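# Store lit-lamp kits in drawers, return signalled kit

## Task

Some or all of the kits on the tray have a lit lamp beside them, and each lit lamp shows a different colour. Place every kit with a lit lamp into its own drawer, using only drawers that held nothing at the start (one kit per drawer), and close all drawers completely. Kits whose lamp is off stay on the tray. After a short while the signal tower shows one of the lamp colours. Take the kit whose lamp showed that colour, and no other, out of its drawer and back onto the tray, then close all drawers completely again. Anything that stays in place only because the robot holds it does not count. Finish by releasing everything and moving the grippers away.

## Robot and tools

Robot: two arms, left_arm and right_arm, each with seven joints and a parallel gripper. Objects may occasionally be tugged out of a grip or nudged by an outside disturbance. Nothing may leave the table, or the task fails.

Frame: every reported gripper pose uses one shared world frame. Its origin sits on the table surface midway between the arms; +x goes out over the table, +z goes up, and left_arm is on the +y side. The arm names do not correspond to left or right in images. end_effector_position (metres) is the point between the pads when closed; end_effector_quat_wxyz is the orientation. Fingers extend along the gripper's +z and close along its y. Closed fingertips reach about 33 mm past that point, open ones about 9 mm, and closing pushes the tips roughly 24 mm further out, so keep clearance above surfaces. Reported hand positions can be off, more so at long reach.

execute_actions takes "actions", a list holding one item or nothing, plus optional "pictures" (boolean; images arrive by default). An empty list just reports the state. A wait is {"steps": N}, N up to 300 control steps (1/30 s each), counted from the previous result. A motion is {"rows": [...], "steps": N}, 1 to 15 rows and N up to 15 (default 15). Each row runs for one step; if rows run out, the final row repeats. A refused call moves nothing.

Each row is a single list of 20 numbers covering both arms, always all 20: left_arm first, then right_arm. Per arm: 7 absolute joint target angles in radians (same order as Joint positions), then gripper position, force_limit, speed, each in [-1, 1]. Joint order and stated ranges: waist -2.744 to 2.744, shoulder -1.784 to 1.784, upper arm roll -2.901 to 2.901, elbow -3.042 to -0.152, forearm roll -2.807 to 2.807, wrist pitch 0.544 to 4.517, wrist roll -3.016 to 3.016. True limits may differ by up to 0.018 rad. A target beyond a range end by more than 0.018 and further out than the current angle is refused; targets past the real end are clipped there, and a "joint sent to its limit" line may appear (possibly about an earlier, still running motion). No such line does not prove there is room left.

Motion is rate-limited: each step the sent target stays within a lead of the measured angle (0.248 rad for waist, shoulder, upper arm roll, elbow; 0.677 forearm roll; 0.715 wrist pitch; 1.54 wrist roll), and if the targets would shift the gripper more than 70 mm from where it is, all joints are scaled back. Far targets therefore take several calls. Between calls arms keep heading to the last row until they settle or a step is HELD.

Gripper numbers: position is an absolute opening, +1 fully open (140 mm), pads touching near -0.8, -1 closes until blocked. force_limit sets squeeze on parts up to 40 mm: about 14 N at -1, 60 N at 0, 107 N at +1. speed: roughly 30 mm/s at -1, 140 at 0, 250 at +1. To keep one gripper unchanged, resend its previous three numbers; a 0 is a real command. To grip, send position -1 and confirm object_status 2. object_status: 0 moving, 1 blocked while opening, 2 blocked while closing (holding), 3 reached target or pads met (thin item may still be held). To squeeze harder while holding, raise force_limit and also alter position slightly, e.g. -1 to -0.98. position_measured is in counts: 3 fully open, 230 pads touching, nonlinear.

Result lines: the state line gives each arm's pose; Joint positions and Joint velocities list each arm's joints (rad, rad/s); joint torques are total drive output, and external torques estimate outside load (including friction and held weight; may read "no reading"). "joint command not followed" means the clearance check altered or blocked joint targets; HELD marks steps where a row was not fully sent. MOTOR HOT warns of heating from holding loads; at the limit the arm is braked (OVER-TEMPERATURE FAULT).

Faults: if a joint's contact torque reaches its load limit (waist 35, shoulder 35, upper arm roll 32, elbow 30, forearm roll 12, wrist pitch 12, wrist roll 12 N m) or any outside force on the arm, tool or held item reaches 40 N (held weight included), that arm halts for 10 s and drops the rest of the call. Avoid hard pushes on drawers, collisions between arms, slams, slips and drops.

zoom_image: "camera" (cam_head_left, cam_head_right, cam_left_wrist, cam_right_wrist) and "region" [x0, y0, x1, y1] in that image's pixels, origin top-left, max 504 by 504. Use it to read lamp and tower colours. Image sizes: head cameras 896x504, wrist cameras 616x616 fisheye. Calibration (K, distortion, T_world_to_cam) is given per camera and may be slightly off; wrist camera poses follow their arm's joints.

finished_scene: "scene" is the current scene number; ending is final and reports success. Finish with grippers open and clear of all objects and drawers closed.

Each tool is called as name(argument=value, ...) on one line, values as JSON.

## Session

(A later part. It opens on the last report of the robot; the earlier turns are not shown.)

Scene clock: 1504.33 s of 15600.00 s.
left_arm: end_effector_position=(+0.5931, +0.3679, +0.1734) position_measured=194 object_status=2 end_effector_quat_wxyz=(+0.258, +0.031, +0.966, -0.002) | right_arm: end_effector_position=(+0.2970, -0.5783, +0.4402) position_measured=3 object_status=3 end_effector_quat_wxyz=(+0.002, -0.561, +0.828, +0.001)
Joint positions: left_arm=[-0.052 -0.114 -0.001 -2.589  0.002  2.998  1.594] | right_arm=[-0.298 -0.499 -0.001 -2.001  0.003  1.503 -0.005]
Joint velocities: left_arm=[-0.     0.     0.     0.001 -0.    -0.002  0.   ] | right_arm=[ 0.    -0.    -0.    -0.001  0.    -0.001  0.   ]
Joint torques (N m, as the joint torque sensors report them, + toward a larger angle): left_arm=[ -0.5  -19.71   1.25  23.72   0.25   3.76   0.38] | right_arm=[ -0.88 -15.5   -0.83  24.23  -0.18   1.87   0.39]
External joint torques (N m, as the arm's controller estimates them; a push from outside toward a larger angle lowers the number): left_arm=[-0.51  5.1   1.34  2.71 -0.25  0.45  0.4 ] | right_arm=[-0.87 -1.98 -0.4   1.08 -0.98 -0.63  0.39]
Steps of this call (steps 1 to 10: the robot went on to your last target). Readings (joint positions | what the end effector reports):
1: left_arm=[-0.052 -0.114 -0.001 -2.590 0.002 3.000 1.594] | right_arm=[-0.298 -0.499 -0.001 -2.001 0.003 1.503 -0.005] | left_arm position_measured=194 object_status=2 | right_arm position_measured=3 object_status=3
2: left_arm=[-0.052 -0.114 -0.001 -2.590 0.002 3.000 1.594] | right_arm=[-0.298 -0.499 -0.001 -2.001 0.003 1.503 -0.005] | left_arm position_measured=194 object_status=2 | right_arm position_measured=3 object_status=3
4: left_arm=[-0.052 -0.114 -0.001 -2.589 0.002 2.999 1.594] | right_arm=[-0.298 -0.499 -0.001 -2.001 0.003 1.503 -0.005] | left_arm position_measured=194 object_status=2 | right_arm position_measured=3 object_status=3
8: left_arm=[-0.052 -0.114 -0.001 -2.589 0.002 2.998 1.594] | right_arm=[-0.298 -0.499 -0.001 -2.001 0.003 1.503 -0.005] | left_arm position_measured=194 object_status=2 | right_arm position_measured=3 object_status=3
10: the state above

execute_actions(actions=[{"rows":[[-0.052,-0.1147,0,-2.594,0,3.0,1.6,0,0,0,-0.3,-0.5,0,-2.0,0,1.5,0,1,0,0],[-0.052,-0.1147,0,-2.594,0,3.0,1.6,0,0,0,-0.3,-0.5,0,-2.0,0,1.5,0,1,0,0],[-0.052,-0.1147,0,-2.594,0,3.0,1.6,0,0,0,-0.3,-0.5,0,-2.0,0,1.5,0,1,0,0],[-0.052,-0.1147,0,-2.594,0,3.0,1.6,0,0,0,-0.3,-0.5,0,-2.0,0,1.5,0,1,0,0],[-0.052,-0.1147,0,-2.594,0,3.0,1.6,0,0,0,-0.3,-0.5,0,-2.0,0,1.5,0,1,0,0],[-0.052,-0.1147,0,-2.594,0,3.0,1.6,0,0,0,-0.3,-0.5,0,-2.0,0,1.5,0,1,0,0],[-0.052,-0.1147,0,-2.594,0,3.0,1.6,0,0,0,-0.3,-0.5,0,-2.0,0,1.5,0,1,0,0],[-0.052,-0.1147,0,-2.594,0,3.0,1.6,0,0,0,-0.3,-0.5,0,-2.0,0,1.5,0,1,0,0],[-0.052,-0.15,0,-2.634,0,3.0,1.6,0,0,0,-0.3,-0.5,0,-2.0,0,1.5,0,1,0,0],[-0.052,-0.1855,0,-2.673,0,3.0,1.6,0,0,0,-0.3,-0.5,0,-2.0,0,1.5,0,1,0,0],[-0.052,-0.22,0,-2.71,0,3.0,1.6,0,0,0,-0.3,-0.5,0,-2.0,0,1.5,0,1,0,0],[-0.052,-0.26,0,-2.75,0,3.0,1.6,0,0,0,-0.3,-0.5,0,-2.0,0,1.5,0,1,0,0]],"steps":15}], pictures=false)

execute_actions(actions=[{"rows":[[-0.052,-0.3651,0,-2.708,0,2.864,1.6,0,0,0,-0.3,-0.5,0,-2.0,0,1.5,0,1,0,0]],"steps":15}], pictures=false)

execute_actions(actions=[{"rows":[[-0.052,-0.345,0,-2.689,0,2.866,1.6,0,0,0,-0.3,-0.5,0,-2.0,0,1.5,0,1,0,0],[-0.052,-0.325,0,-2.67,0,2.867,1.6,0,0,0,-0.3,-0.5,0,-2.0,0,1.5,0,1,0,0],[-0.052,-0.305,0,-2.652,0,2.868,1.6,0,0,0,-0.3,-0.5,0,-2.0,0,1.5,0,1,0,0],[-0.052,-0.2848,0,-2.633,0,2.869,1.6,0,0,0,-0.3,-0.5,0,-2.0,0,1.5,0,1,0,0],[-0.052,-0.27,0,-2.618,0,2.869,1.6,0,0,0,-0.3,-0.5,0,-2.0,0,1.5,0,1,0,0],[-0.052,-0.254,0,-2.602,0,2.869,1.6,0,0,0,-0.3,-0.5,0,-2.0,0,1.5,0,1,0,0],[-0.052,-0.239,0,-2.587,0,2.869,1.6,0,0,0,-0.3,-0.5,0,-2.0,0,1.5,0,1,0,0],[-0.052,-0.229,0,-2.577,0,2.869,1.6,0,0,0,-0.3,-0.5,0,-2.0,0,1.5,0,1,0,0],[-0.052,-0.219,0,-2.567,0,2.869,1.6,0,0,0,-0.3,-0.5,0,-2.0,0,1.5,0,1,0,0],[-0.052,-0.2083,0,-2.556,0,2.869,1.6,0,0,0,-0.3,-0.5,0,-2.0,0,1.5,0,1,0,0]],"steps":15}], pictures=false)

execute_actions(actions=[{"steps":10}])

zoom_image(camera="cam_left_wrist", region=[200, 240, 450, 440])

Scene clock: 1535.53 s of 15600.00 s.
left_arm: end_effector_position=(+0.5447, +0.3698, +0.1695) position_measured=129 object_status=0 end_effector_quat_wxyz=(+0.252, +0.031, +0.967, -0.001) | right_arm: end_effector_position=(+0.2970, -0.5783, +0.4402) position_measured=3 object_status=3 end_effector_quat_wxyz=(+0.002, -0.561, +0.828, +0.001)
Joint positions: left_arm=[-0.052 -0.242 -0.001 -2.731  0.002  2.998  1.594] | right_arm=[-0.298 -0.499 -0.001 -2.001  0.003  1.503 -0.005]
Joint velocities: left_arm=[-0.    -0.243  0.    -0.239  0.     0.001  0.001] | right_arm=[-0.     0.002 -0.001  0.001  0.     0.    -0.001]
Joint torques (N m, as the joint torque sensors report them, + toward a larger angle): left_arm=[ -0.2  -18.27   0.81  19.87   0.16   3.78   0.3 ] | right_arm=[ -0.67 -15.57  -0.74  24.04  -0.15   1.86   0.41]
External joint torques (N m, as the arm's controller estimates them; a push from outside toward a larger angle lowers the number): left_arm=[-0.1  -0.92  1.14 -2.27 -0.42  0.4   0.31] | right_arm=[-0.69 -2.11 -0.34  0.86 -0.96 -0.64  0.41]
Steps of this call (steps 1 to 15: the robot went on to your last target; steps 16 to 90: nothing new was sent; then 27.70 s passed at rest; steps 91 to 105: all 15 steps of this action). Readings (joint positions | what the end effector reports):
91: left_arm=[-0.052 -0.114 -0.001 -2.589 0.002 2.997 1.594] | right_arm=[-0.298 -0.499 -0.001 -2.001 0.003 1.503 -0.005] | left_arm position_measured=194 object_status=0 | right_arm position_measured=3 object_status=3
92: left_arm=[-0.052 -0.115 -0.001 -2.590 0.002 2.997 1.594] | right_arm=[-0.298 -0.499 -0.001 -2.001 0.003 1.503 -0.005] | left_arm position_measured=193 object_status=0 | right_arm position_measured=3 object_status=3
94: left_arm=[-0.052 -0.115 -0.001 -2.592 0.002 2.997 1.594] | right_arm=[-0.298 -0.499 -0.001 -2.001 0.003 1.503 -0.005] | left_arm position_measured=173 object_status=0 | right_arm position_measured=3 object_status=3
98: left_arm=[-0.052 -0.115 -0.001 -2.592 0.002 2.997 1.594] | right_arm=[-0.298 -0.499 -0.001 -2.001 0.003 1.503 -0.005] | left_arm position_measured=142 object_status=0 | right_arm position_measured=3 object_status=3
105: the state above

Scene clock: 1536.03 s of 15600.00 s.
left_arm: end_effector_position=(+0.5444, +0.3699, +0.2193) position_measured=129 object_status=3 end_effector_quat_wxyz=(+0.263, +0.031, +0.964, -0.001) | right_arm: end_effector_position=(+0.2970, -0.5783, +0.4402) position_measured=3 object_status=3 end_effector_quat_wxyz=(+0.002, -0.561, +0.828, +0.001)
Joint positions: left_arm=[-0.052 -0.364 -0.001 -2.707  0.002  2.875  1.594] | right_arm=[-0.298 -0.499 -0.001 -2.001  0.003  1.503 -0.005]
Joint velocities: left_arm=[ 0.001  0.001 -0.     0.     0.001 -0.044  0.   ] | right_arm=[-0.001  0.001  0.    -0.002  0.    -0.001  0.001]
Joint torques (N m, as the joint torque sensors report them, + toward a larger angle): left_arm=[ -0.21 -18.49   0.85  21.01   0.3    2.74   0.41] | right_arm=[ -0.97 -15.03  -0.83  23.94  -0.22   1.88   0.34]
External joint torques (N m, as the arm's controller estimates them; a push from outside toward a larger angle lowers the number): left_arm=[-0.22 -0.83  1.16 -1.7  -0.29 -0.61  0.42] | right_arm=[-0.97 -1.58 -0.4   0.83 -1.02 -0.6   0.34]
Steps of this call (steps 1 to 15: all 15 steps of this action). Readings (joint positions | what the end effector reports):
1: left_arm=[-0.052 -0.265 -0.001 -2.734 0.002 2.972 1.594] | right_arm=[-0.298 -0.499 -0.001 -2.001 0.003 1.503 -0.005] | left_arm position_measured=129 object_status=3 | right_arm position_measured=3 object_status=3
2: left_arm=[-0.052 -0.296 -0.001 -2.730 0.002 2.952 1.594] | right_arm=[-0.298 -0.499 -0.001 -2.001 0.003 1.503 -0.005] | left_arm position_measured=129 object_status=3 | right_arm position_measured=3 object_status=3
4: left_arm=[-0.052 -0.340 -0.001 -2.714 0.002 2.927 1.594] | right_arm=[-0.298 -0.499 -0.001 -2.001 0.003 1.503 -0.005] | left_arm position_measured=129 object_status=3 | right_arm position_measured=3 object_status=3
8: left_arm=[-0.052 -0.364 -0.001 -2.706 0.002 2.897 1.594] | right_arm=[-0.298 -0.499 -0.001 -2.001 0.003 1.503 -0.005] | left_arm position_measured=129 object_status=3 | right_arm position_measured=3 object_status=3
15: the state above

Scene clock: 1536.53 s of 15600.00 s.
left_arm: end_effector_position=(+0.5908, +0.3680, +0.2170) position_measured=129 object_status=3 end_effector_quat_wxyz=(+0.259, +0.031, +0.965, -0.001) | right_arm: end_effector_position=(+0.2970, -0.5783, +0.4402) position_measured=3 object_status=3 end_effector_quat_wxyz=(+0.002, -0.561, +0.828, +0.001)
Joint positions: left_arm=[-0.052 -0.212 -0.001 -2.56   0.002  2.873  1.594] | right_arm=[-0.298 -0.499 -0.001 -2.001  0.003  1.503 -0.005]
Joint velocities: left_arm=[ 0.002  0.03  -0.     0.037 -0.002 -0.001 -0.001] | right_arm=[-0.001  0.001 -0.     0.001 -0.001 -0.    -0.   ]
Joint torques (N m, as the joint torque sensors report them, + toward a larger angle): left_arm=[ -0.37 -21.82   0.61  23.22   0.29   2.89   0.37] | right_arm=[ -0.79 -15.19  -0.9   24.14  -0.18   1.85   0.4 ]
External joint torques (N m, as the arm's controller estimates them; a push from outside toward a larger angle lowers the number): left_arm=[-0.4   1.52  0.78  0.78 -0.28 -0.43  0.38] | right_arm=[-0.75 -1.64 -0.43  0.95 -0.98 -0.65  0.4 ]
Steps of this call (steps 1 to 15: all 15 steps of this action). Readings (joint positions | what the end effector reports):
1: left_arm=[-0.052 -0.360 -0.001 -2.703 0.002 2.874 1.594] | right_arm=[-0.298 -0.499 -0.001 -2.001 0.003 1.503 -0.005] | left_arm position_measured=129 object_status=3 | right_arm position_measured=3 object_status=3
2: left_arm=[-0.052 -0.351 -0.001 -2.694 0.002 2.873 1.594] | right_arm=[-0.298 -0.499 -0.001 -2.001 0.003 1.503 -0.005] | left_arm position_measured=129 object_status=3 | right_arm position_measured=3 object_status=3
4: left_arm=[-0.052 -0.323 -0.001 -2.666 0.002 2.873 1.594] | right_arm=[-0.298 -0.499 -0.001 -2.001 0.003 1.503 -0.005] | left_arm position_measured=129 object_status=3 | right_arm position_measured=3 object_status=3
8: left_arm=[-0.052 -0.259 -0.001 -2.606 0.002 2.873 1.594] | right_arm=[-0.298 -0.499 -0.001 -2.001 0.003 1.503 -0.005] | left_arm position_measured=129 object_status=3 | right_arm position_measured=3 object_status=3
15: the state above

Scene clock: 1536.87 s of 15600.00 s.
left_arm: end_effector_position=(+0.5918, +0.3680, +0.2176) position_measured=129 object_status=3 end_effector_quat_wxyz=(+0.260, +0.031, +0.965, -0.001) | right_arm: end_effector_position=(+0.2970, -0.5783, +0.4402) position_measured=3 object_status=3 end_effector_quat_wxyz=(+0.002, -0.561, +0.828, +0.001)
Joint positions: left_arm=[-0.052 -0.21  -0.001 -2.558  0.002  2.873  1.594] | right_arm=[-0.298 -0.499 -0.001 -2.001  0.003  1.503 -0.005]
Joint velocities: left_arm=[-0.001  0.     0.001  0.001  0.     0.    -0.001] | right_arm=[ 0.     0.001 -0.001  0.001  0.001  0.     0.   ]
Joint torques (N m, as the joint torque sensors report them, + toward a larger angle): left_arm=[ -0.65 -21.26   1.07  22.63   0.27   2.91   0.3 ] | right_arm=[ -0.73 -15.35  -0.74  23.96  -0.17   1.92   0.37]
External joint torques (N m, as the arm's controller estimates them; a push from outside toward a larger angle lowers the number): left_arm=[-0.65  1.71  1.25  0.11 -0.31 -0.4   0.31] | right_arm=[-0.69 -1.9  -0.26  0.81 -0.97 -0.58  0.37]
Steps of this call (steps 1 to 10: the robot went on to your last target). Readings (joint positions | what the end effector reports):
1: left_arm=[-0.052 -0.211 -0.001 -2.559 0.002 2.873 1.594] | right_arm=[-0.298 -0.499 -0.001 -2.001 0.003 1.503 -0.005] | left_arm position_measured=129 object_status=3 | right_arm position_measured=3 object_status=3
2: left_arm=[-0.052 -0.211 -0.001 -2.559 0.002 2.873 1.594] | right_arm=[-0.298 -0.499 -0.001 -2.001 0.003 1.503 -0.005] | left_arm position_measured=129 object_status=3 | right_arm position_measured=3 object_status=3
4: left_arm=[-0.052 -0.211 -0.001 -2.558 0.002 2.873 1.594] | right_arm=[-0.298 -0.499 -0.001 -2.001 0.003 1.503 -0.005] | left_arm position_measured=129 object_status=3 | right_arm position_measured=3 object_status=3
8: left_arm=[-0.052 -0.210 -0.001 -2.558 0.002 2.873 1.594] | right_arm=[-0.298 -0.499 -0.001 -2.001 0.003 1.503 -0.005] | left_arm position_measured=129 object_status=3 | right_arm position_measured=3 object_status=3
10: the state above
camera_calibration (this result's frames):
cam_left_wrist: T_world_to_cam=[[0.224965, 0.973345, 0.0446026, -0.49283], [0.559084, -0.166439, 0.812233, -0.433306], [0.798007, -0.157788, -0.581625, -0.0970351], [0, 0, 0, 1]] pos_world=[0.430559, 0.392264, 0.317489]
cam_right_wrist: T_world_to_cam=[[-0.928213, 0.371733, 0.0153377, 0.481054], [0.347489, 0.85147, 0.392747, 0.207654], [0.132938, 0.369883, -0.919519, 0.755385], [0, 0, 0, 1]] pos_world=[0.273944, -0.635039, 0.605657]

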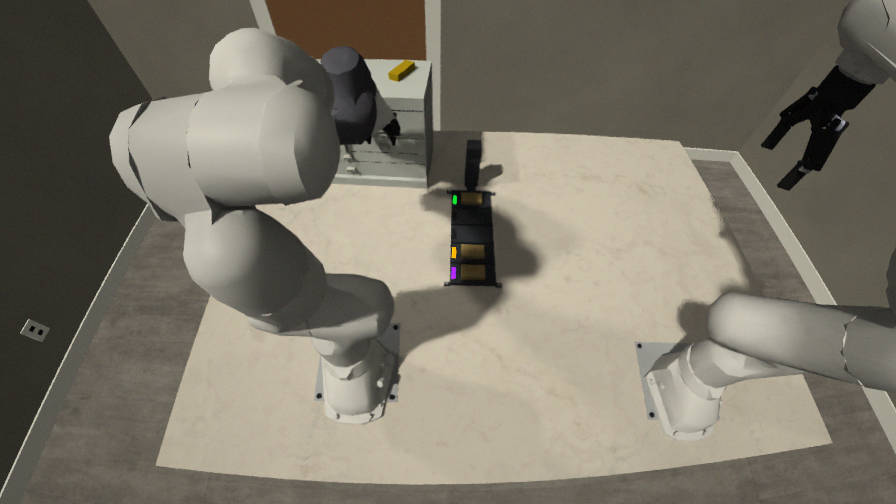

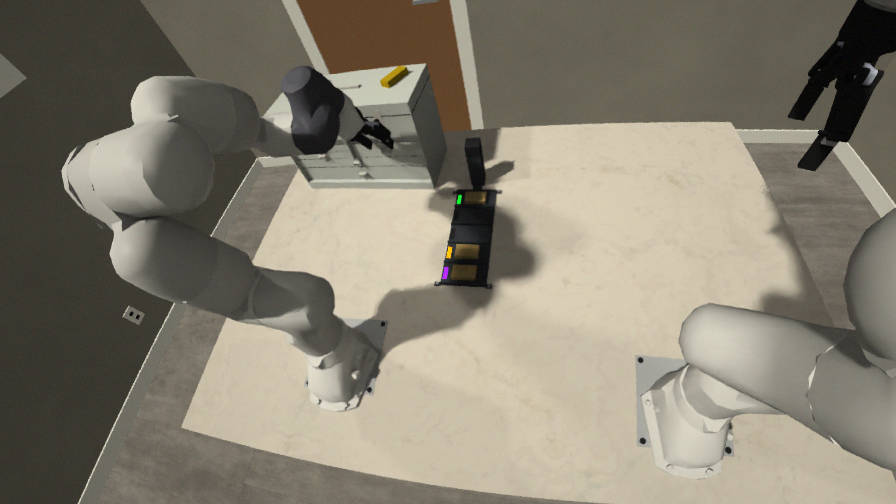

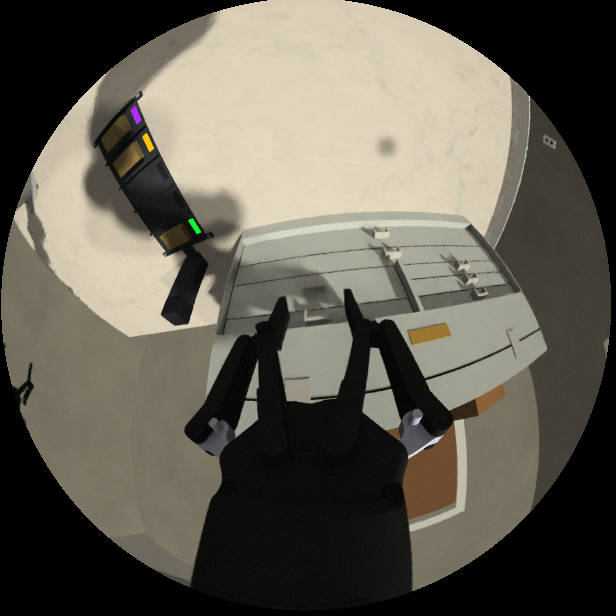

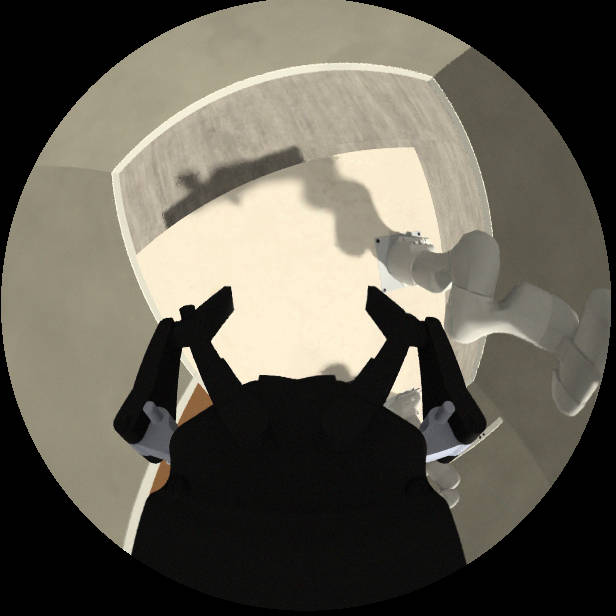

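Region (200, 240, 450, 440) of cam_left_wrist's 616x616 image, scaled by 2.016, with more detail than that image has; it fills the top 403 rows of this view, and the rest is white.

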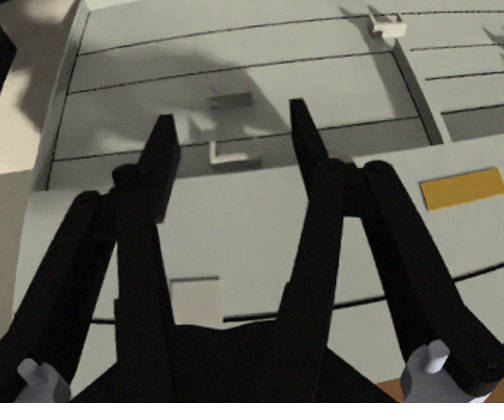

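Good. Grip and pull 5 cm, then look.

execute_actions(actions=[{"rows":[[-0.052,-0.2083,0,-2.556,0,2.869,1.6,-1,0.3,-0.3,-0.3,-0.5,0,-2.0,0,1.5,0,1,0,0]],"steps":15}], pictures=false)

execute_actions(actions=[{"steps":6}], pictures=false)

execute_actions(actions=[{"rows":[[-0.052,-0.217,0,-2.565,0,2.871,1.6,-1,0.3,-0.3,-0.3,-0.5,0,-2.0,0,1.5,0,1,0,0],[-0.052,-0.227,0,-2.575,0,2.871,1.6,-1,0.3,-0.3,-0.3,-0.5,0,-2.0,0,1.5,0,1,0,0],[-0.052,-0.2365,0,-2.5845,0,2.871,1.6,-1,0.3,-0.3,-0.3,-0.5,0,-2.0,0,1.5,0,1,0,0],[-0.052,-0.246,0,-2.594,0,2.872,1.6,-1,0.3,-0.3,-0.3,-0.5,0,-2.0,0,1.5,0,1,0,0],[-0.052,-0.256,0,-2.604,0,2.872,1.6,-1,0.3,-0.3,-0.3,-0.5,0,-2.0,0,1.5,0,1,0,0],[-0.051,-0.2655,0,-2.6135,0,2.872,1.6,-1,0.3,-0.3,-0.3,-0.5,0,-2.0,0,1.5,0,1,0,0],[-0.051,-0.275,0,-2.623,0,2.872,1.6,-1,0.3,-0.3,-0.3,-0.5,0,-2.0,0,1.5,0,1,0,0],[-0.051,-0.2848,0,-2.633,0,2.872,1.6,-1,0.3,-0.3,-0.3,-0.5,0,-2.0,0,1.5,0,1,0,0],[-0.051,-0.296,0,-2.644,0,2.871,1.6,-1,0.3,-0.3,-0.3,-0.5,0,-2.0,0,1.5,0,1,0,0],[-0.051,-0.308,0,-2.654,0,2.87,1.6,-1,0.3,-0.3,-0.3,-0.5,0,-2.0,0,1.5,0,1,0,0],[-0.05,-0.319,0,-2.665,0,2.869,1.6,-1,0.3,-0.3,-0.3,-0.5,0,-2.0,0,1.5,0,1,0,0],[-0.05,-0.331,0,-2.676,0,2.868,1.6,-1,0.3,-0.3,-0.3,-0.5,0,-2.0,0,1.5,0,1,0,0],[-0.05,-0.342,0,-2.687,0,2.867,1.6,-1,0.3,-0.3,-0.3,-0.5,0,-2.0,0,1.5,0,1,0,0],[-0.05,-0.354,0,-2.697,0,2.866,1.6,-1,0.3,-0.3,-0.3,-0.5,0,-2.0,0,1.5,0,1,0,0],[-0.05,-0.3651,0,-2.708,0,2.865,1.6,-1,0.3,-0.3,-0.3,-0.5,0,-2.0,0,1.5,0,1,0,0]],"steps":15}], pictures=false)

execute_actions(actions=[{"steps":8}])

zoom_image(camera="cam_head_right", region=[260, 60, 460, 200])

Scene clock: 1569.60 s of 15600.00 s.
left_arm: end_effector_position=(+0.5920, +0.3675, +0.2178) position_measured=194 object_status=0 end_effector_quat_wxyz=(+0.260, +0.031, +0.965, -0.001) | right_arm: end_effector_position=(+0.2970, -0.5783, +0.4402) position_measured=3 object_status=3 end_effector_quat_wxyz=(+0.002, -0.561, +0.828, +0.001)
Joint positions: left_arm=[-0.053 -0.21  -0.001 -2.557  0.002  2.873  1.594] | right_arm=[-0.298 -0.499 -0.001 -2.001  0.003  1.503 -0.005]
Joint velocities: left_arm=[ 0.002  0.    -0.    -0.001 -0.     0.    -0.   ] | right_arm=[ 0.    -0.001  0.    -0.    -0.001  0.     0.002]
Joint torques (N m, as the joint torque sensors report them, + toward a larger angle): left_arm=[ -0.09 -21.38   0.82  22.62   0.26   2.96   0.36] | right_arm=[ -0.58 -15.17  -0.67  24.46  -0.2    1.82   0.39]
External joint torques (N m, as the arm's controller estimates them; a push from outside toward a larger angle lowers the number): left_arm=[-0.17  1.56  0.92  0.09 -0.32 -0.36  0.38] | right_arm=[-0.62 -1.54 -0.31  1.22 -1.01 -0.68  0.39]
Steps of this call (steps 1 to 15: the robot went on to your last target; steps 16 to 90: nothing new was sent; then 29.23 s passed at rest; steps 91 to 105: all 15 steps of this action). Readings (joint positions | what the end effector reports):
91: left_arm=[-0.052 -0.210 -0.001 -2.557 0.002 2.873 1.594] | right_arm=[-0.298 -0.499 -0.001 -2.001 0.003 1.503 -0.005] | left_arm position_measured=129 object_status=0 | right_arm position_measured=3 object_status=3
92: left_arm=[-0.052 -0.210 -0.001 -2.557 0.002 2.873 1.594] | right_arm=[-0.298 -0.499 -0.001 -2.001 0.003 1.503 -0.005] | left_arm position_measured=133 object_status=0 | right_arm position_measured=3 object_status=3
94: left_arm=[-0.052 -0.210 -0.001 -2.557 0.002 2.873 1.594] | right_arm=[-0.298 -0.499 -0.001 -2.001 0.003 1.503 -0.005] | left_arm position_measured=145 object_status=0 | right_arm position_measured=3 object_status=3
98: left_arm=[-0.052 -0.210 -0.001 -2.557 0.002 2.873 1.594] | right_arm=[-0.298 -0.499 -0.001 -2.001 0.003 1.503 -0.005] | left_arm position_measured=168 object_status=0 | right_arm position_measured=3 object_status=3
105: the state above

Scene clock: 1569.80 s of 15600.00 s.
left_arm: end_effector_position=(+0.5920, +0.3675, +0.2178) position_measured=194 object_status=2 end_effector_quat_wxyz=(+0.260, +0.031, +0.965, -0.001) | right_arm: end_effector_position=(+0.2970, -0.5783, +0.4402) position_measured=3 object_status=3 end_effector_quat_wxyz=(+0.002, -0.561, +0.828, +0.001)
Joint positions: left_arm=[-0.053 -0.21  -0.001 -2.557  0.002  2.873  1.594] | right_arm=[-0.298 -0.499 -0.001 -2.001  0.003  1.503 -0.005]
Joint velocities: left_arm=[-0.002 -0.    -0.     0.001 -0.001 -0.     0.   ] | right_arm=[-0.     0.    -0.001  0.    -0.001  0.001 -0.002]
Joint torques (N m, as the joint torque sensors report them, + toward a larger angle): left_arm=[ -0.3  -21.46   0.87  21.99   0.31   2.97   0.38] | right_arm=[ -0.84 -15.21  -1.12  23.89  -0.18   1.85   0.39]
External joint torques (N m, as the arm's controller estimates them; a push from outside toward a larger angle lowers the number): left_arm=[-0.23  1.6   1.13 -0.62 -0.28 -0.37  0.4 ] | right_arm=[-0.81 -1.68 -0.65  0.71 -0.98 -0.65  0.39]
Steps of this call (steps 1 to 6: the robot went on to your last target). Readings (joint positions | what the end effector reports):
1: left_arm=[-0.053 -0.210 -0.001 -2.557 0.002 2.873 1.594] | right_arm=[-0.298 -0.499 -0.001 -2.001 0.003 1.503 -0.005] | left_arm position_measured=194 object_status=0 | right_arm position_measured=3 object_status=3
2: left_arm=[-0.053 -0.210 -0.001 -2.557 0.002 2.873 1.594] | right_arm=[-0.298 -0.499 -0.001 -2.001 0.003 1.503 -0.005] | left_arm position_measured=194 object_status=0 | right_arm position_measured=3 object_status=3
4: left_arm=[-0.053 -0.210 -0.001 -2.557 0.002 2.873 1.594] | right_arm=[-0.298 -0.499 -0.001 -2.001 0.003 1.503 -0.005] | left_arm position_measured=194 object_status=2 | right_arm position_measured=3 object_status=3
6: the state above

Scene clock: 1570.30 s of 15600.00 s.
left_arm: end_effector_position=(+0.5511, +0.3697, +0.2184) position_measured=194 object_status=2 end_effector_quat_wxyz=(+0.261, +0.031, +0.965, -0.001) | right_arm: end_effector_position=(+0.2970, -0.5783, +0.4402) position_measured=3 object_status=3 end_effector_quat_wxyz=(+0.002, -0.561, +0.828, +0.001)
Joint positions: left_arm=[-0.052 -0.339 -0.001 -2.683  0.002  2.872  1.594] | right_arm=[-0.298 -0.499 -0.001 -2.001  0.003  1.503 -0.005]
Joint velocities: left_arm=[ 0.003 -0.328  0.    -0.302 -0.001 -0.012 -0.   ] | right_arm=[-0.001  0.001  0.     0.001  0.     0.    -0.   ]
Joint torques (N m, as the joint torque sensors report them, + toward a larger angle): left_arm=[  0.36 -18.23   0.71  21.52   0.42   2.7    0.31] | right_arm=[ -1.21 -14.88  -0.77  24.1   -0.22   1.86   0.39]
External joint torques (N m, as the arm's controller estimates them; a push from outside toward a larger angle lowers the number): left_arm=[ 0.46 -1.81  1.04 -2.48 -0.17 -0.78  0.32] | right_arm=[-1.17 -1.33 -0.3   0.91 -1.01 -0.64  0.39]
Steps of this call (steps 1 to 15: all 15 steps of this action). Readings (joint positions | what the end effector reports):
1: left_arm=[-0.053 -0.211 -0.001 -2.558 0.002 2.873 1.594] | right_arm=[-0.298 -0.499 -0.001 -2.001 0.003 1.503 -0.005] | left_arm position_measured=194 object_status=2 | right_arm position_measured=3 object_status=3
2: left_arm=[-0.053 -0.215 -0.001 -2.562 0.002 2.873 1.594] | right_arm=[-0.298 -0.499 -0.001 -2.001 0.003 1.503 -0.005] | left_arm position_measured=194 object_status=2 | right_arm position_measured=3 object_status=3
4: left_arm=[-0.053 -0.228 -0.001 -2.575 0.002 2.873 1.594] | right_arm=[-0.298 -0.499 -0.001 -2.001 0.003 1.503 -0.005] | left_arm position_measured=194 object_status=2 | right_arm position_measured=3 object_status=3
8: left_arm=[-0.052 -0.263 -0.001 -2.610 0.002 2.873 1.594] | right_arm=[-0.298 -0.499 -0.001 -2.001 0.003 1.503 -0.005] | left_arm position_measured=194 object_status=2 | right_arm position_measured=3 object_status=3
15: the state above

Scene clock: 1570.57 s of 15600.00 s.
left_arm: end_effector_position=(+0.5441, +0.3701, +0.2185) position_measured=194 object_status=2 end_effector_quat_wxyz=(+0.261, +0.031, +0.965, -0.001) | right_arm: end_effector_position=(+0.2970, -0.5783, +0.4402) position_measured=3 object_status=3 end_effector_quat_wxyz=(+0.002, -0.561, +0.828, +0.001)
Joint positions: left_arm=[-0.052 -0.362 -0.001 -2.705  0.002  2.871  1.594] | right_arm=[-0.298 -0.499 -0.001 -2.001  0.003  1.503 -0.005]
Joint velocities: left_arm=[-0.    -0.006  0.    -0.006 -0.    -0.001  0.001] | right_arm=[-0.001  0.002 -0.     0.001  0.001 -0.    -0.   ]
Joint torques (N m, as the joint torque sensors report them, + toward a larger angle): left_arm=[  0.25 -19.57   0.78  20.58   0.44   2.47   0.4 ] | right_arm=[ -0.66 -15.49  -1.16  23.98  -0.2    1.86   0.4 ]
External joint torques (N m, as the arm's controller estimates them; a push from outside toward a larger angle lowers the number): left_arm=[ 0.25 -2.09  1.09 -2.02 -0.15 -0.85  0.42] | right_arm=[-0.59 -2.08 -0.65  0.83 -0.99 -0.65  0.4 ]
Steps of this call (steps 1 to 8: the robot went on to your last target). Readings (joint positions | what the end effector reports):
1: left_arm=[-0.052 -0.348 -0.001 -2.691 0.002 2.872 1.594] | right_arm=[-0.298 -0.499 -0.001 -2.001 0.003 1.503 -0.005] | left_arm position_measured=194 object_status=2 | right_arm position_measured=3 object_status=3
2: left_arm=[-0.052 -0.354 -0.001 -2.697 0.002 2.871 1.594] | right_arm=[-0.298 -0.499 -0.001 -2.001 0.003 1.503 -0.005] | left_arm position_measured=194 object_status=2 | right_arm position_measured=3 object_status=3
4: left_arm=[-0.052 -0.359 -0.001 -2.702 0.002 2.871 1.594] | right_arm=[-0.298 -0.499 -0.001 -2.001 0.003 1.503 -0.005] | left_arm position_measured=194 object_status=2 | right_arm position_measured=3 object_status=3
8: the state above
camera_calibration (this result's frames):
cam_left_wrist: T_world_to_cam=[[0.224425, 0.973436, 0.0453453, -0.484065], [0.556497, -0.166221, 0.814053, -0.40598], [0.799965, -0.157459, -0.579018, -0.0598679], [0, 0, 0, 1]] pos_world=[0.382455, 0.394297, 0.317775]
cam_right_wrist: T_world_to_cam=[[-0.928212, 0.371736, 0.0153331, 0.481056], [0.34749, 0.851472, 0.392743, 0.207657], [0.132941, 0.369877, -0.919521, 0.755385], [0, 0, 0, 1]] pos_world=[0.273942, -0.635039, 0.60566]

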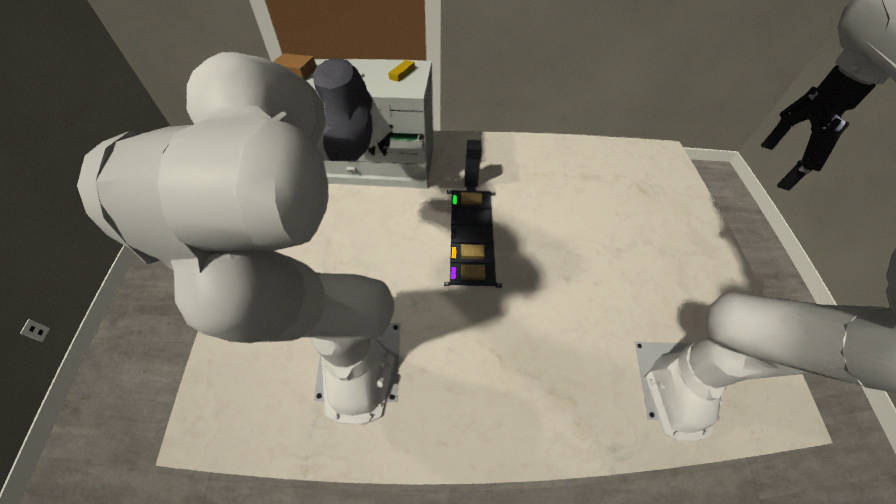

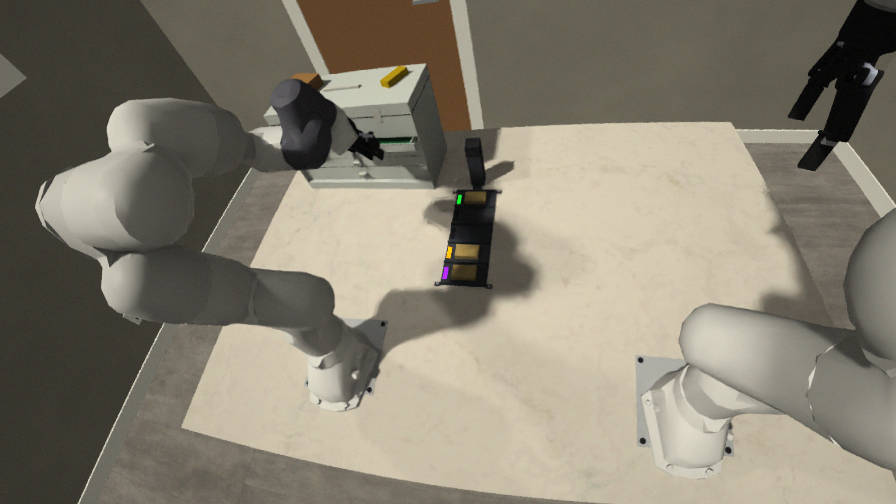

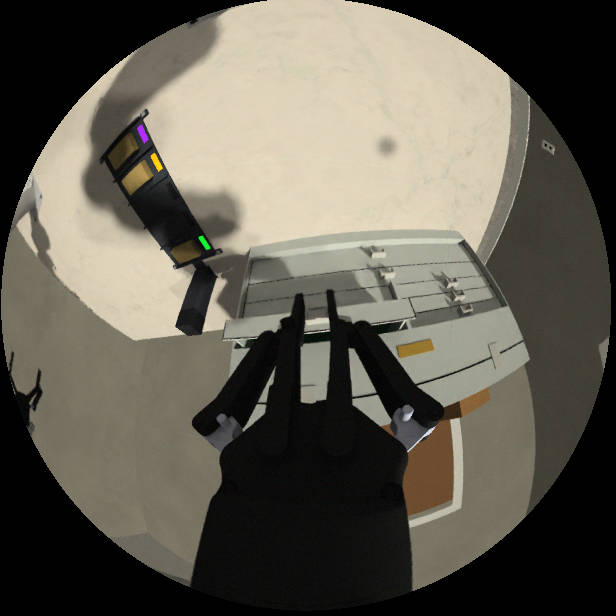

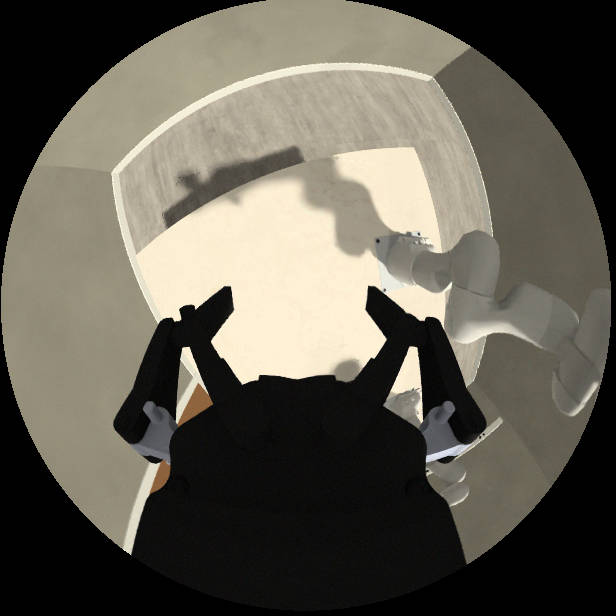

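Region (260, 60, 460, 200) of cam_head_right's 896x504 image, scaled by 2.520, with more detail than that image has; it fills the top 353 rows of this view, and the rest is white.

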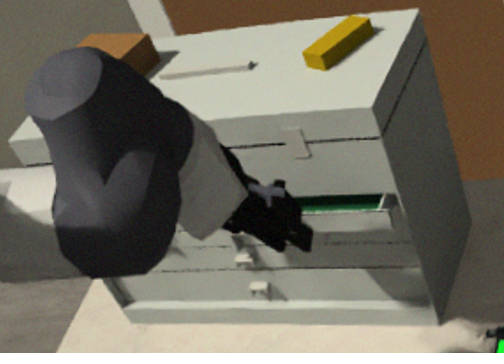

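execute_actions(actions=[{"rows":[[-0.05,-0.38,0,-2.72,0,2.863,1.6,-1,0.3,-0.3,-0.3,-0.5,0,-2.0,0,1.5,0,1,0,0],[-0.049,-0.395,0,-2.733,0,2.86,1.6,-1,0.3,-0.3,-0.3,-0.5,0,-2.0,0,1.5,0,1,0,0],[-0.049,-0.4095,0,-2.745,0,2.858,1.6,-1,0.3,-0.3,-0.3,-0.5,0,-2.0,0,1.5,0,1,0,0],[-0.049,-0.424,0,-2.758,0,2.855,1.6,-1,0.3,-0.3,-0.3,-0.5,0,-2.0,0,1.5,0,1,0,0],[-0.049,-0.439,0,-2.77,0,2.852,1.6,-1,0.3,-0.3,-0.3,-0.5,0,-2.0,0,1.5,0,1,0,0],[-0.048,-0.454,0,-2.783,0,2.849,1.6,-1,0.3,-0.3,-0.3,-0.5,0,-2.0,0,1.5,0,1,0,0],[-0.048,-0.4688,0,-2.795,0,2.846,1.6,-1,0.3,-0.3,-0.3,-0.5,0,-2.0,0,1.5,0,1,0,0],[-0.048,-0.483,0,-2.806,0,2.842,1.6,-1,0.3,-0.3,-0.3,-0.5,0,-2.0,0,1.5,0,1,0,0],[-0.048,-0.497,0,-2.816,0,2.838,1.6,-1,0.3,-0.3,-0.3,-0.5,0,-2.0,0,1.5,0,1,0,0],[-0.047,-0.5115,0,-2.827,0,2.835,1.6,-1,0.3,-0.3,-0.3,-0.5,0,-2.0,0,1.5,0,1,0,0],[-0.047,-0.526,0,-2.8375,0,2.831,1.6,-1,0.3,-0.3,-0.3,-0.5,0,-2.0,0,1.5,0,1,0,0],[-0.047,-0.54,0,-2.848,0,2.827,1.6,-1,0.3,-0.3,-0.3,-0.5,0,-2.0,0,1.5,0,1,0,0],[-0.047,-0.554,0,-2.859,0,2.823,1.6,-1,0.3,-0.3,-0.3,-0.5,0,-2.0,0,1.5,0,1,0,0],[-0.047,-0.5685,0,-2.869,0,2.82,1.6,-1,0.3,-0.3,-0.3,-0.5,0,-2.0,0,1.5,0,1,0,0],[-0.047,-0.5827,0,-2.88,0,2.818,1.6,-1,0.3,-0.3,-0.3,-0.5,0,-2.0,0,1.5,0,1,0,0]],"steps":15}], pictures=false)

execute_actions(actions=[{"steps":10}])

zoom_image(camera="cam_head_right", region=[260, 60, 460, 200])

Scene clock: 1594.97 s of 15600.00 s.
left_arm: end_effector_position=(+0.4921, +0.3728, +0.2191) position_measured=194 object_status=2 end_effector_quat_wxyz=(+0.262, +0.030, +0.964, -0.001) | right_arm: end_effector_position=(+0.2970, -0.5783, +0.4402) position_measured=3 object_status=3 end_effector_quat_wxyz=(+0.002, -0.561, +0.828, +0.001)
Joint positions: left_arm=[-0.05  -0.55  -0.001 -2.856  0.002  2.837  1.594] | right_arm=[-0.298 -0.499 -0.001 -2.001  0.003  1.503 -0.005]
Joint velocities: left_arm=[ 0.003 -0.412 -0.001 -0.303 -0.    -0.092 -0.   ] | right_arm=[ 0.001 -0.    -0.002 -0.001 -0.001  0.001 -0.001]
Joint torques (N m, as the joint torque sensors report them, + toward a larger angle): left_arm=[  2.16 -10.85  -0.12  22.98   0.32   2.85   0.29] | right_arm=[ -0.66 -15.38  -0.89  24.27  -0.24   1.84   0.4 ]
External joint torques (N m, as the arm's controller estimates them; a push from outside toward a larger angle lowers the number): left_arm=[ 2.21 -1.89  0.34 -1.38 -0.29 -0.64  0.3 ] | right_arm=[-0.59 -1.96 -0.38  1.16 -1.03 -0.65  0.4 ]
Steps of this call (steps 1 to 30: the robot went on to your last target; steps 31 to 90: nothing new was sent; then 20.90 s passed at rest; steps 91 to 105: all 15 steps of this action). Readings (joint positions | what the end effector reports):
91: left_arm=[-0.052 -0.366 -0.001 -2.708 0.002 2.871 1.594] | right_arm=[-0.298 -0.499 -0.001 -2.001 0.003 1.503 -0.005] | left_arm position_measured=194 object_status=2 | right_arm position_measured=3 object_status=3
92: left_arm=[-0.052 -0.373 -0.001 -2.715 0.002 2.870 1.594] | right_arm=[-0.298 -0.499 -0.001 -2.001 0.003 1.503 -0.005] | left_arm position_measured=194 object_status=2 | right_arm position_measured=3 object_status=3
94: left_arm=[-0.051 -0.395 -0.001 -2.734 0.002 2.868 1.594] | right_arm=[-0.298 -0.499 -0.001 -2.001 0.003 1.503 -0.005] | left_arm position_measured=194 object_status=2 | right_arm position_measured=3 object_status=3
98: left_arm=[-0.051 -0.451 -0.001 -2.780 0.002 2.859 1.594] | right_arm=[-0.298 -0.499 -0.001 -2.001 0.003 1.503 -0.005] | left_arm position_measured=194 object_status=2 | right_arm position_measured=3 object_status=3
105: the state above

Scene clock: 1595.30 s of 15600.00 s.
left_arm: end_effector_position=(+0.4843, +0.3731, +0.2192) position_measured=194 object_status=2 end_effector_quat_wxyz=(+0.262, +0.030, +0.965, -0.001) | right_arm: end_effector_position=(+0.2970, -0.5783, +0.4402) position_measured=3 object_status=3 end_effector_quat_wxyz=(+0.002, -0.561, +0.828, +0.001)
Joint positions: left_arm=[-0.05  -0.581 -0.001 -2.877  0.002  2.826  1.594] | right_arm=[-0.298 -0.499 -0.001 -2.001  0.003  1.503 -0.005]
Joint velocities: left_arm=[ 0.    -0.005 -0.001  0.    -0.001 -0.006 -0.001] | right_arm=[0.002 0.    0.001 0.    0.001 0.    0.   ]
Joint torques (N m, as the joint torque sensors report them, + toward a larger angle): left_arm=[  1.24 -11.56   0.95  21.17   0.33   2.13   0.38] | right_arm=[ -0.59 -15.37  -0.67  23.97  -0.14   1.85   0.37]
External joint torques (N m, as the arm's controller estimates them; a push from outside toward a larger angle lowers the number): left_arm=[ 1.26 -0.91  1.47 -1.94 -0.28 -1.2   0.39] | right_arm=[-0.65 -1.92 -0.33  0.85 -0.95 -0.64  0.37]
Steps of this call (steps 1 to 10: the robot went on to your last target). Readings (joint positions | what the end effector reports):
1: left_arm=[-0.050 -0.561 -0.001 -2.864 0.002 2.834 1.594] | right_arm=[-0.298 -0.499 -0.001 -2.001 0.003 1.503 -0.005] | left_arm position_measured=194 object_status=2 | right_arm position_measured=3 object_status=3
2: left_arm=[-0.050 -0.569 -0.001 -2.869 0.002 2.832 1.594] | right_arm=[-0.298 -0.499 -0.001 -2.001 0.003 1.503 -0.005] | left_arm position_measured=194 object_status=2 | right_arm position_measured=3 object_status=3
4: left_arm=[-0.050 -0.576 -0.001 -2.874 0.002 2.829 1.594] | right_arm=[-0.298 -0.499 -0.001 -2.001 0.003 1.503 -0.005] | left_arm position_measured=194 object_status=2 | right_arm position_measured=3 object_status=3
8: left_arm=[-0.050 -0.580 -0.001 -2.877 0.002 2.827 1.594] | right_arm=[-0.298 -0.499 -0.001 -2.001 0.003 1.503 -0.005] | left_arm position_measured=194 object_status=2 | right_arm position_measured=3 object_status=3
10: the state above
camera_calibration (this result's frames):
cam_left_wrist: T_world_to_cam=[[0.222878, 0.973764, 0.0459178, -0.473153], [0.555355, -0.165541, 0.81497, -0.372786], [0.80119, -0.156138, -0.577681, -0.0125519], [0, 0, 0, 1]] pos_world=[0.32254, 0.397068, 0.318284]
cam_right_wrist: T_world_to_cam=[[-0.928212, 0.371736, 0.0153332, 0.481056], [0.34749, 0.851472, 0.392743, 0.207657], [0.132941, 0.369877, -0.919521, 0.755385], [0, 0, 0, 1]] pos_world=[0.273942, -0.635039, 0.60566]

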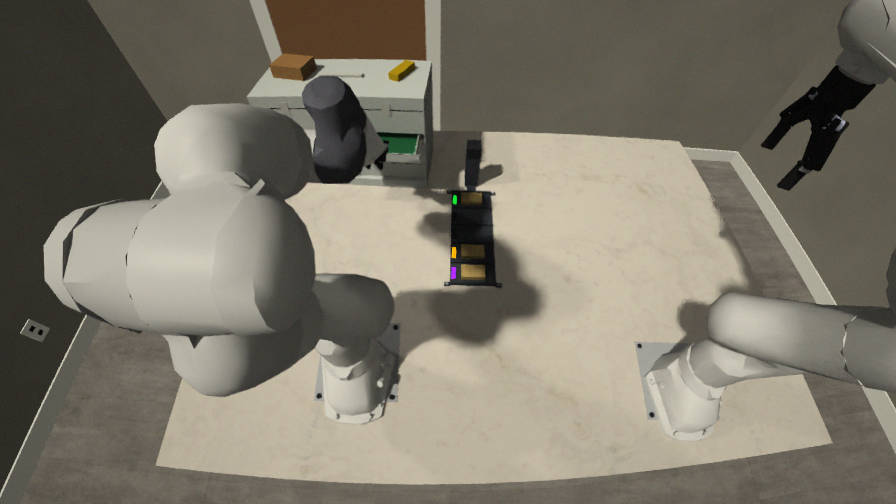

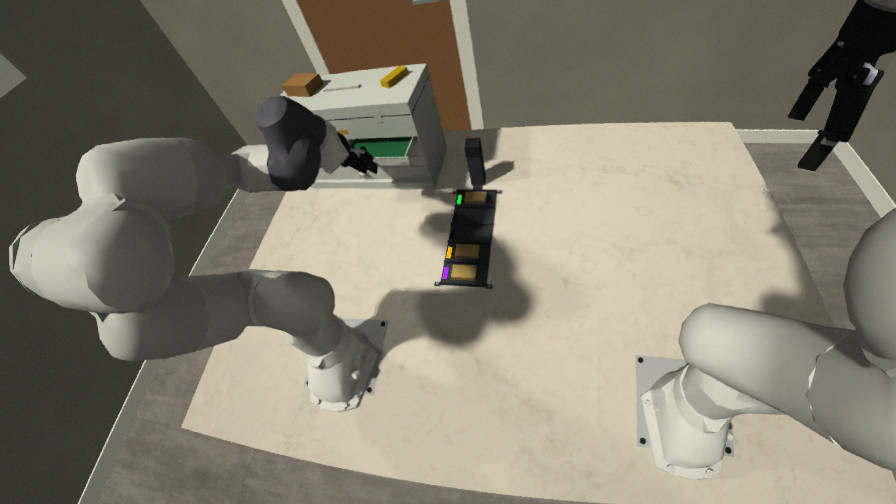

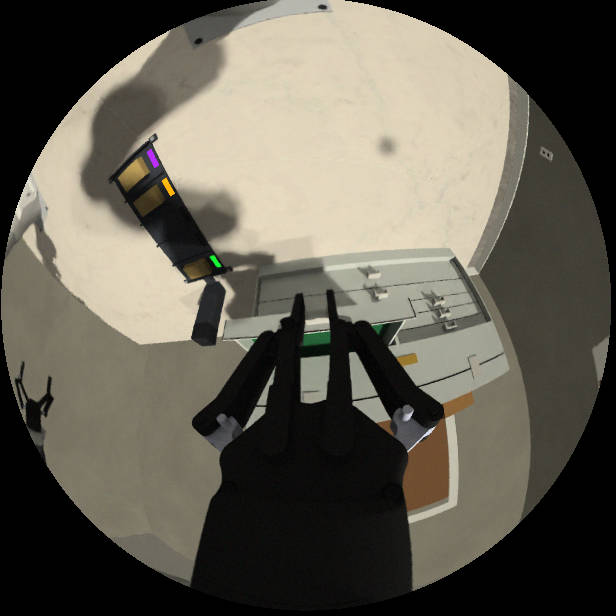

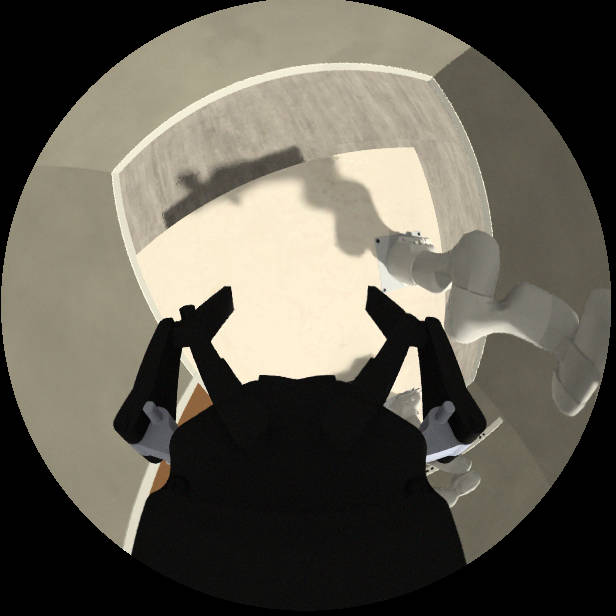

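Region (260, 60, 460, 200) of cam_head_right's 896x504 image, scaled by 2.520, with more detail than that image has; it fills the top 353 rows of this view, and the rest is white.

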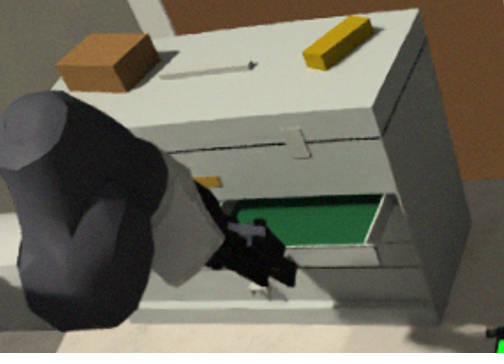

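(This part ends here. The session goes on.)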